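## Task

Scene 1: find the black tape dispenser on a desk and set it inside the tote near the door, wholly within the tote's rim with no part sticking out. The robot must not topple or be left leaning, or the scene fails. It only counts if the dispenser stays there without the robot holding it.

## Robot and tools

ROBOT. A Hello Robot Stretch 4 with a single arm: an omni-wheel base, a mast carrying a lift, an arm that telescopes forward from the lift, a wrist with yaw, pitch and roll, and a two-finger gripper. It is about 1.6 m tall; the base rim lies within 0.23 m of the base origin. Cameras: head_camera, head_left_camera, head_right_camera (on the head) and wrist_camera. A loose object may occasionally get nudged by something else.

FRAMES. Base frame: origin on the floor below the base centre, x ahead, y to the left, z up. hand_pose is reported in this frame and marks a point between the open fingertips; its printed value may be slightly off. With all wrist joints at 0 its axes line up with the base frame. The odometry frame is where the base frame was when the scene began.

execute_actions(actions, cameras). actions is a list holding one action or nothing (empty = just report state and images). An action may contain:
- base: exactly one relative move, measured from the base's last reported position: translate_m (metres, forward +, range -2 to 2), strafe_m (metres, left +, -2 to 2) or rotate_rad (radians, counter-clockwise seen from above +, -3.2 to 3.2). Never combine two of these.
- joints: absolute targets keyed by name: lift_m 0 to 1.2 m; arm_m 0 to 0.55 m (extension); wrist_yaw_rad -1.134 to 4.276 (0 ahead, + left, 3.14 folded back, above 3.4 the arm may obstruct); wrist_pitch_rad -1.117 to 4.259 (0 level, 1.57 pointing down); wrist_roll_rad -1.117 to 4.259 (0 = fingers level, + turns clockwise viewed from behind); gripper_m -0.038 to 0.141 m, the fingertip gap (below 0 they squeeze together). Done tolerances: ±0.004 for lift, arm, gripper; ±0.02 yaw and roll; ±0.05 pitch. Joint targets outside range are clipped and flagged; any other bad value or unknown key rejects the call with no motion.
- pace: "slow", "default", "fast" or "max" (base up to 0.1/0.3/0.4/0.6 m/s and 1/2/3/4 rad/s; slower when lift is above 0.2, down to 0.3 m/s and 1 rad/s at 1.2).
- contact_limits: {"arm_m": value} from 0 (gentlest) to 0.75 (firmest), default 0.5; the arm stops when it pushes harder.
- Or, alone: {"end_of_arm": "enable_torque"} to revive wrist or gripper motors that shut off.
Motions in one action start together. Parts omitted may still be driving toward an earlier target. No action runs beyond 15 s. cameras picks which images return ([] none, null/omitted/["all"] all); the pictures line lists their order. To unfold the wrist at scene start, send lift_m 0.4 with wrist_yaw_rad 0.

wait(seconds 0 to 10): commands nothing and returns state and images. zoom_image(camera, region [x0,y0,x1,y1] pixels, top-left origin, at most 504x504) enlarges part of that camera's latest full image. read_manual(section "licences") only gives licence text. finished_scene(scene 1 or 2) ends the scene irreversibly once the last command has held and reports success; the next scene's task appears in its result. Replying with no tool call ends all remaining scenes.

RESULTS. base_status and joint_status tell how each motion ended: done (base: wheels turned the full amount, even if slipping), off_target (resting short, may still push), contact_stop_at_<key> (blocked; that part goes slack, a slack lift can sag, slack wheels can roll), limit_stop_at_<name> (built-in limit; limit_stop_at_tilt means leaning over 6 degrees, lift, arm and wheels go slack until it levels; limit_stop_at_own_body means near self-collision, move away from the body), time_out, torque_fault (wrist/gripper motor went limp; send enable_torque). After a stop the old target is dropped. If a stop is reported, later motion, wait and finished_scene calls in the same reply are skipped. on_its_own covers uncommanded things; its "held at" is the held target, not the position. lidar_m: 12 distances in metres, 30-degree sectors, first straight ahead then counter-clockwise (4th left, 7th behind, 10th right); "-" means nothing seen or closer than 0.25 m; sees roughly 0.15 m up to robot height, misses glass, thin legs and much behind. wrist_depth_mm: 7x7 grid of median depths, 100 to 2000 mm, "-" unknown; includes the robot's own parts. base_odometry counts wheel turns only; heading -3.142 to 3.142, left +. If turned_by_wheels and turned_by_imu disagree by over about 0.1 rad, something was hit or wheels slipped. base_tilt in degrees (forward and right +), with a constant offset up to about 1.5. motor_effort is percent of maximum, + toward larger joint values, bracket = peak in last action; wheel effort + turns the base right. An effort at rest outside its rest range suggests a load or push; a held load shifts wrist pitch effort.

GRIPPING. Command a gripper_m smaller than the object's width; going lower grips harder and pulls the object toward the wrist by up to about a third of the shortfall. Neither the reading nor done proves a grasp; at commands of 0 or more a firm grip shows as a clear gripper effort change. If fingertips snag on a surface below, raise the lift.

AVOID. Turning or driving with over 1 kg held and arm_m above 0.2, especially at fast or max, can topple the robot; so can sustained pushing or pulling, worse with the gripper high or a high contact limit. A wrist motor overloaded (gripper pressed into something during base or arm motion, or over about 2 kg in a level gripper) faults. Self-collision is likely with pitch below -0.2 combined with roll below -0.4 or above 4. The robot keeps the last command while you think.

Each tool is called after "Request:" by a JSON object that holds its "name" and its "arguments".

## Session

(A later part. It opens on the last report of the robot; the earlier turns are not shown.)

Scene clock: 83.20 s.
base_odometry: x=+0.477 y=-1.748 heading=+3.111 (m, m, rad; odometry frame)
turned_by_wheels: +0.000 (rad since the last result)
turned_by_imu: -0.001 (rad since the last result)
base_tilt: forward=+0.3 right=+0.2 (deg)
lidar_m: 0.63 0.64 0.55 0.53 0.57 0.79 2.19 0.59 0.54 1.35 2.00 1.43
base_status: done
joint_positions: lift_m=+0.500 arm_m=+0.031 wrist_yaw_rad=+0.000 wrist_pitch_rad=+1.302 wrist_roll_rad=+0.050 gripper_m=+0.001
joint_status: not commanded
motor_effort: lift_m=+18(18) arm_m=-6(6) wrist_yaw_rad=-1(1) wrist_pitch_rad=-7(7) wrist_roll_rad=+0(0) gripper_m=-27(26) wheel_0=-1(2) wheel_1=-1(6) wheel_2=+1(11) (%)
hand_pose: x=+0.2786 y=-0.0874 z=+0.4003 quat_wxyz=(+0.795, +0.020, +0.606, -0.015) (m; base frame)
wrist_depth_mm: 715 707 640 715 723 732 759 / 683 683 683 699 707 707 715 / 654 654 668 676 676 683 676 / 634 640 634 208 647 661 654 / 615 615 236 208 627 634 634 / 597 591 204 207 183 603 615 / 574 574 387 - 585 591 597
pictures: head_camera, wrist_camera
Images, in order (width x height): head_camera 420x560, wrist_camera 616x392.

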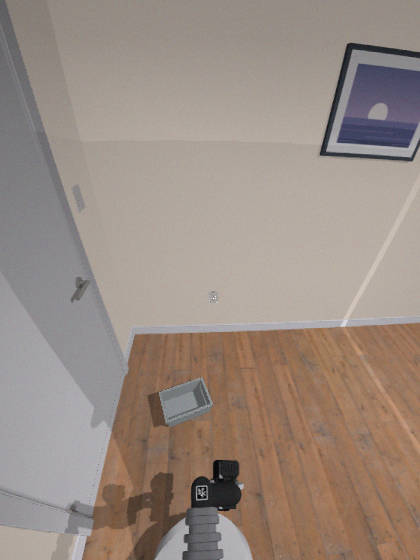

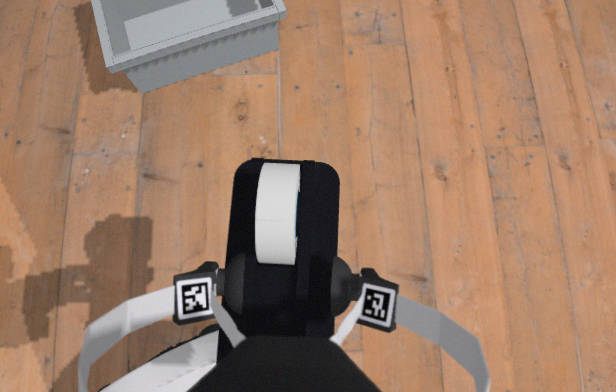

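Request:
{"name": "execute_actions", "arguments": {"actions": [{"base":{"translate_m":0.25},"joints":{"arm_m":0.25,"wrist_yaw_rad":1.92,"lift_m":0.42}}], "cameras": ["head_camera","head_left_camera","wrist_camera"]}}

Request:
{"name": "zoom_image", "arguments": {"camera": "head_camera", "region": [120, 380, 280, 520]}}

Scene clock: 87.80 s.
base_odometry: x=+0.227 y=-1.741 heading=+3.111 (m, m, rad; odometry frame)
turned_by_wheels: +0.000 (rad since the last result)
turned_by_imu: +0.001 (rad since the last result)
base_tilt: forward=+0.3 right=+0.3 (deg)
lidar_m: 0.40 0.37 0.52 0.51 0.57 0.79 2.18 0.72 0.87 2.31 1.55 1.15
base_status: done
joint_positions: lift_m=+0.420 arm_m=+0.249 wrist_yaw_rad=+1.920 wrist_pitch_rad=+1.302 wrist_roll_rad=+0.050 gripper_m=+0.001
joint_status: all done
motor_effort: lift_m=+18(19) arm_m=+7(7) wrist_yaw_rad=+0(1) wrist_pitch_rad=-8(11) wrist_roll_rad=+0(0) gripper_m=-25(27) wheel_0=+1(5) wheel_1=+2(5) wheel_2=+0(13) (%)
hand_pose: x=+0.4757 y=+0.1018 z=+0.3203 quat_wxyz=(+0.469, -0.485, +0.364, +0.643) (m; base frame)
wrist_depth_mm: 621 621 621 627 627 569 517 / 603 603 603 609 609 615 603 / 445 574 580 580 585 591 591 / 424 554 549 208 559 574 564 / 418 539 236 208 544 549 554 / 459 512 203 206 183 535 539 / 500 508 504 - 508 512 512
pictures: head_camera, head_left_camera, wrist_camera
Images, in order (width x height): head_camera 420x560, head_left_camera 420x672, wrist_camera 616x392.

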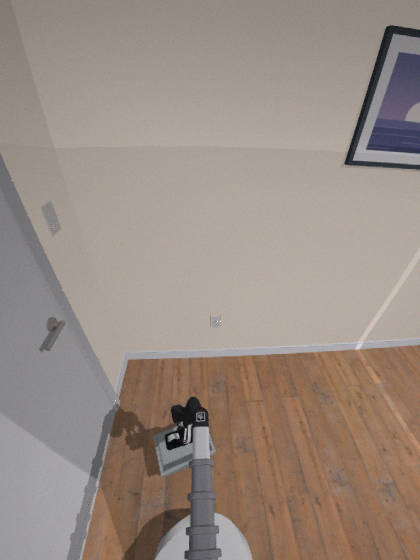

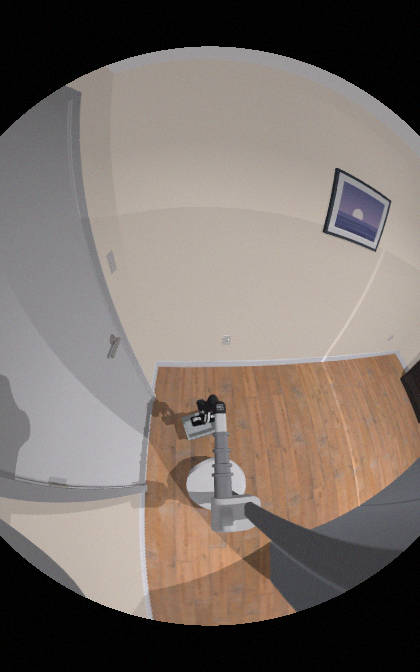

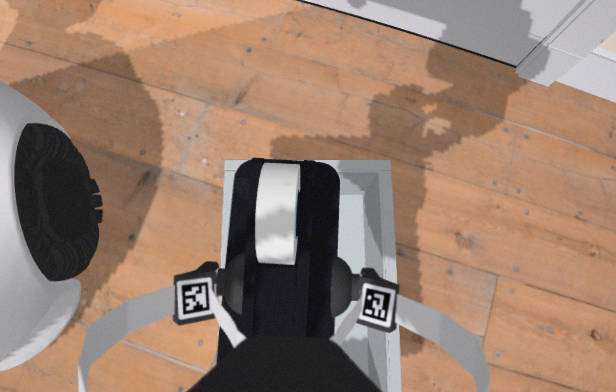

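Region (120, 380, 280, 520) of head_camera's 420x560 image, scaled by 3.150, with more detail than that image has; it fills the top 441 rows of this view, and the rest is white.

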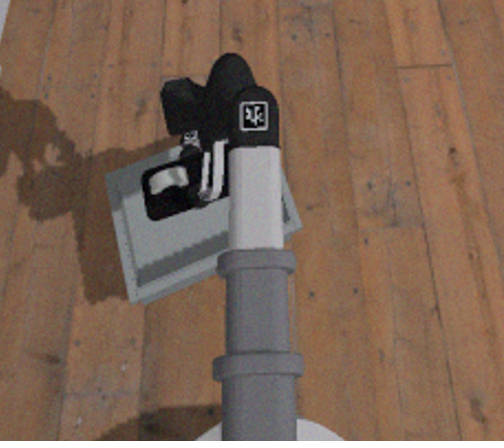

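Request:
{"name": "execute_actions", "arguments": {"actions": [{"base":{"strafe_m":0.03},"joints":{"arm_m":0.268,"wrist_yaw_rad":1.96,"lift_m":0.28}}], "cameras": ["head_camera","wrist_camera"]}}

Request:
{"name": "zoom_image", "arguments": {"camera": "head_camera", "region": [140, 400, 250, 490]}}

Scene clock: 91.30 s.
base_odometry: x=+0.227 y=-1.771 heading=+3.111 (m, m, rad; odometry frame)
turned_by_wheels: +0.000 (rad since the last result)
turned_by_imu: +0.001 (rad since the last result)
base_tilt: forward=+0.3 right=+0.2 (deg)
lidar_m: 0.40 0.38 0.51 0.48 0.53 0.74 1.88 0.73 0.85 2.29 1.56 1.16
base_status: done
joint_positions: lift_m=+0.280 arm_m=+0.267 wrist_yaw_rad=+1.960 wrist_pitch_rad=+1.302 wrist_roll_rad=+0.050 gripper_m=+0.001
joint_status: all done
motor_effort: lift_m=+18(16) arm_m=+7(8) wrist_yaw_rad=-1(0) wrist_pitch_rad=-7(8) wrist_roll_rad=+0(0) gripper_m=-27(27) wheel_0=+2(9) wheel_1=+1(7) wheel_2=+0(5) (%)
hand_pose: x=+0.4896 y=+0.1040 z=+0.1803 quat_wxyz=(+0.456, -0.492, +0.354, +0.652) (m; base frame)
wrist_depth_mm: 462 462 469 466 469 477 473 / 442 445 449 452 455 459 462 / 427 427 330 306 433 439 442 / 410 413 300 208 382 421 424 / 394 397 236 208 375 407 407 / 384 268 203 207 183 394 397 / 370 324 309 - 345 382 384
pictures: head_camera, wrist_camera
Images, in order (width x height): head_camera 420x560, wrist_camera 616x392.

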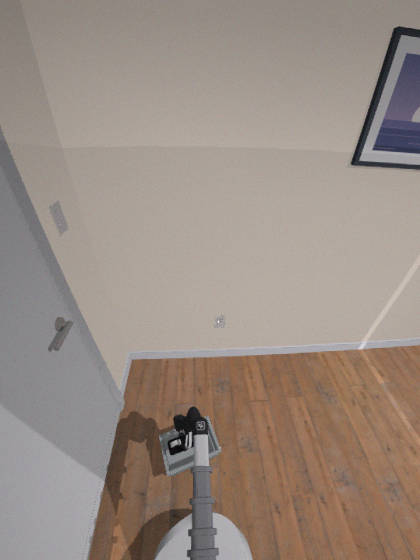

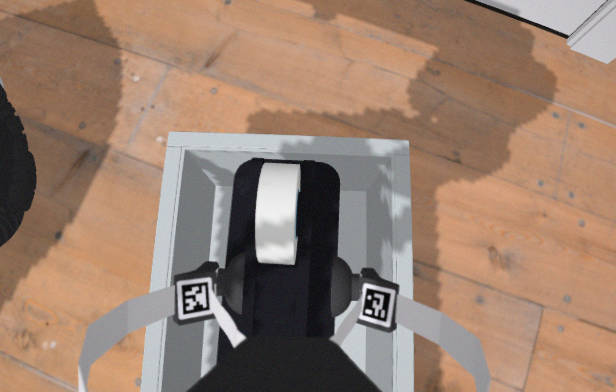

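Region (140, 400, 250, 490) of head_camera's 420x560 image, scaled by 4.582, with more detail than that image has; it fills the top 412 rows of this view, and the rest is white.

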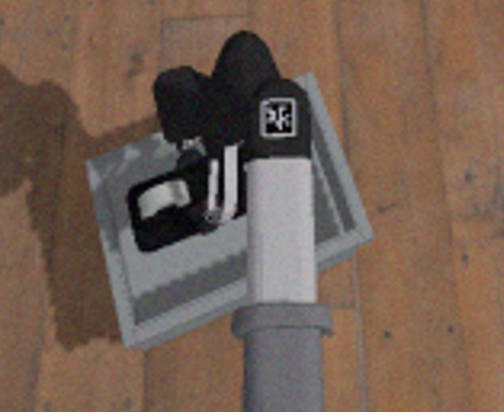

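Request:
{"name": "execute_actions", "arguments": {"actions": [{"joints":{"lift_m":0.19},"pace":"slow"}], "cameras": ["wrist_camera"]}}

Scene clock: 97.87 s.
base_odometry: x=+0.227 y=-1.771 heading=+3.111 (m, m, rad; odometry frame)
turned_by_wheels: +0.000 (rad since the last result)
turned_by_imu: +0.001 (rad since the last result)
base_tilt: forward=+0.3 right=+0.2 (deg)
lidar_m: 0.46 0.39 0.51 0.48 0.53 0.72 1.90 0.75 0.84 2.29 1.58 1.16
base_status: not commanded
joint_positions: lift_m=+0.190 arm_m=+0.267 wrist_yaw_rad=+1.960 wrist_pitch_rad=+1.302 wrist_roll_rad=+0.050 gripper_m=+0.001
joint_status: all done
motor_effort: lift_m=+17(18) arm_m=+6(7) wrist_yaw_rad=-2(1) wrist_pitch_rad=-6(8) wrist_roll_rad=+0(0) gripper_m=-25(26) wheel_0=+2(2) wheel_1=+1(1) wheel_2=+0(0) (%)
hand_pose: x=+0.4896 y=+0.1040 z=+0.0903 quat_wxyz=(+0.456, -0.492, +0.354, +0.652) (m; base frame)
wrist_depth_mm: 359 362 362 364 366 370 370 / 347 343 224 221 218 355 359 / 332 240 278 256 249 342 343 / 322 227 301 208 282 330 329 / 310 210 236 208 274 315 317 / 298 185 204 206 183 306 307 / 289 212 289 - 259 296 298
pictures: wrist_camera
Images, in order (width x height): wrist_camera 616x392.

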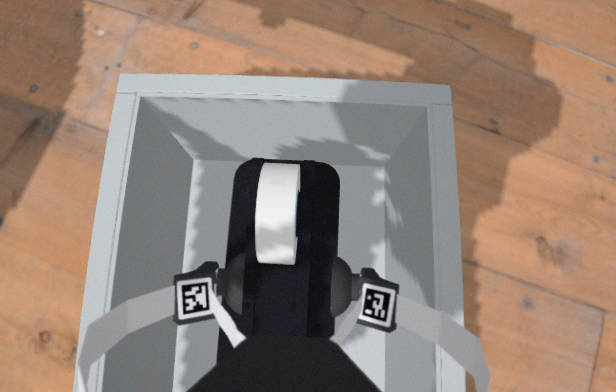

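Request:
{"name": "execute_actions", "arguments": {"actions": [{"joints":{"lift_m":0.14,"arm_m":0.26},"pace":"slow"}], "cameras": ["wrist_camera"]}}

Scene clock: 100.10 s.
base_odometry: x=+0.227 y=-1.771 heading=+3.111 (m, m, rad; odometry frame)
turned_by_wheels: +0.000 (rad since the last result)
turned_by_imu: +0.000 (rad since the last result)
base_tilt: forward=+0.4 right=+0.1 (deg)
lidar_m: 0.44 0.40 0.50 0.46 0.54 0.75 1.89 0.73 0.86 2.28 1.58 1.17
base_status: not commanded
joint_positions: lift_m=+0.140 arm_m=+0.261 wrist_yaw_rad=+1.960 wrist_pitch_rad=+1.302 wrist_roll_rad=+0.050 gripper_m=+0.001
joint_status: all done
motor_effort: lift_m=+17(17) arm_m=-7(7) wrist_yaw_rad=-1(1) wrist_pitch_rad=-7(8) wrist_roll_rad=+0(0) gripper_m=-29(27) wheel_0=+2(2) wheel_1=+1(1) wheel_2=+0(0) (%)
hand_pose: x=+0.4839 y=+0.1040 z=+0.0403 quat_wxyz=(+0.456, -0.492, +0.354, +0.652) (m; base frame)
wrist_depth_mm: 303 167 167 167 169 310 314 / 289 178 195 193 190 167 301 / 156 194 271 250 245 167 289 / 150 198 265 208 270 165 278 / 145 200 236 208 260 151 267 / 140 163 204 206 183 147 258 / 134 200 243 - 245 138 251
pictures: wrist_camera
Images, in order (width x height): wrist_camera 616x392.

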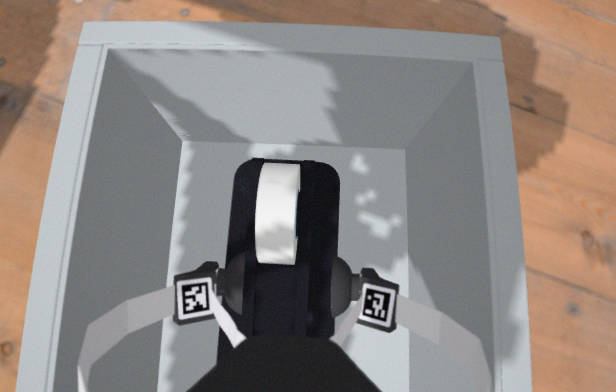

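Request:
{"name": "execute_actions", "arguments": {"actions": [{"joints":{"lift_m":0.136,"gripper_m":0.072}}], "cameras": ["wrist_camera"]}}

Request:
{"name": "execute_actions", "arguments": {"actions": [{"joints":{"lift_m":0.33}}], "cameras": ["wrist_camera","head_camera"]}}

Scene clock: 104.73 s.
base_odometry: x=+0.227 y=-1.771 heading=+3.111 (m, m, rad; odometry frame)
turned_by_wheels: +0.000 (rad since the last result)
turned_by_imu: +0.001 (rad since the last result)
base_tilt: forward=+0.3 right=+0.0 (deg)
lidar_m: 0.44 0.37 0.51 0.47 0.54 0.75 1.88 0.74 0.86 2.30 1.56 1.17
base_status: not commanded
joint_positions: lift_m=+0.136 arm_m=+0.261 wrist_yaw_rad=+1.960 wrist_pitch_rad=+1.301 wrist_roll_rad=+0.050 gripper_m=+0.072
joint_status: all done
motor_effort: lift_m=+18(17) arm_m=-6(7) wrist_yaw_rad=+0(2) wrist_pitch_rad=-3(8) wrist_roll_rad=+0(0) gripper_m=-4(23) wheel_0=+1(2) wheel_1=+1(1) wheel_2=+0(0) (%)
hand_pose: x=+0.4838 y=+0.1043 z=+0.0364 quat_wxyz=(+0.456, -0.492, +0.354, +0.652) (m; base frame)
wrist_depth_mm: 297 163 165 165 166 309 310 / 283 179 195 193 189 167 298 / 153 195 273 267 245 167 287 / 147 199 265 220 266 153 274 / 142 200 244 243 257 150 266 / 136 174 216 220 196 148 256 / 135 173 241 - 243 135 249
pictures: wrist_camera
Images, in order (width x height): wrist_camera 616x392.

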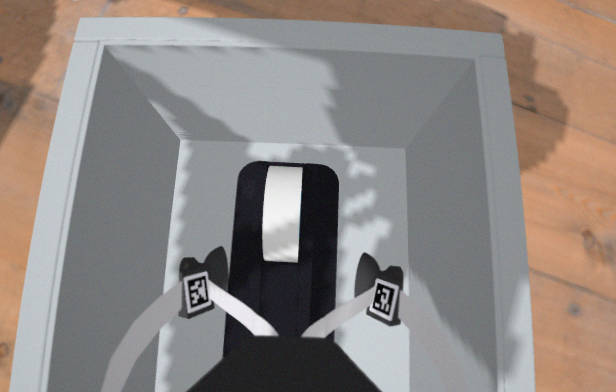

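Scene clock: 106.63 s.
base_odometry: x=+0.227 y=-1.771 heading=+3.111 (m, m, rad; odometry frame)
turned_by_wheels: +0.000 (rad since the last result)
turned_by_imu: +0.000 (rad since the last result)
base_tilt: forward=+0.4 right=+0.2 (deg)
lidar_m: 0.41 0.36 0.49 0.45 0.52 0.73 1.88 0.74 0.86 2.31 1.58 1.15
base_status: not commanded
joint_positions: lift_m=+0.330 arm_m=+0.261 wrist_yaw_rad=+1.960 wrist_pitch_rad=+1.301 wrist_roll_rad=+0.050 gripper_m=+0.072
joint_status: all done
motor_effort: lift_m=+25(27) arm_m=-6(7) wrist_yaw_rad=-1(1) wrist_pitch_rad=-4(5) wrist_roll_rad=+0(0) gripper_m=-1(0) wheel_0=+1(2) wheel_1=+1(1) wheel_2=+0(0) (%)
hand_pose: x=+0.4838 y=+0.1043 z=+0.2298 quat_wxyz=(+0.456, -0.492, +0.354, +0.652) (m; base frame)
wrist_depth_mm: 521 517 521 525 530 525 469 / 504 504 500 512 504 512 517 / 477 484 484 488 492 492 496 / 436 469 402 439 430 477 477 / 445 449 424 442 452 462 462 / 427 433 317 410 196 442 449 / 415 418 330 - 375 427 430
pictures: head_camera, wrist_camera
Images, in order (width x height): head_camera 420x560, wrist_camera 616x392.

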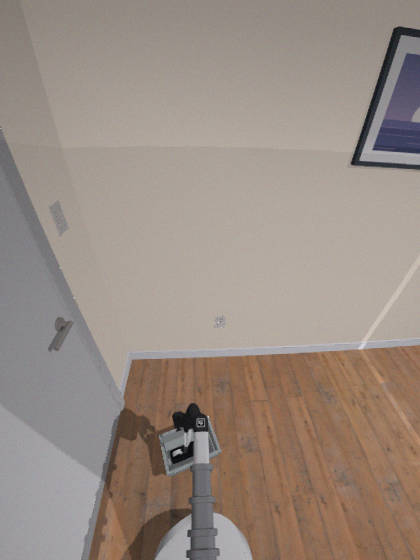

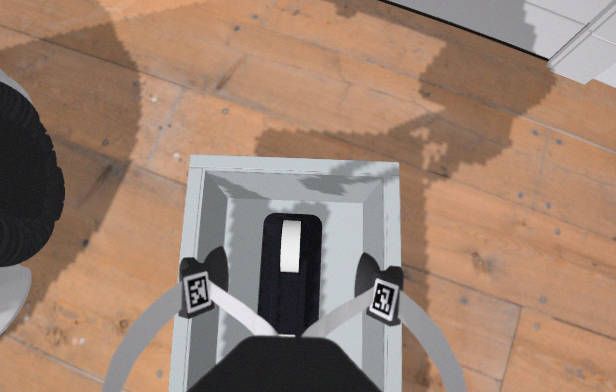

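Request:
{"name": "finished_scene", "arguments": {"scene": 1}}

The scene is finished: the task was done.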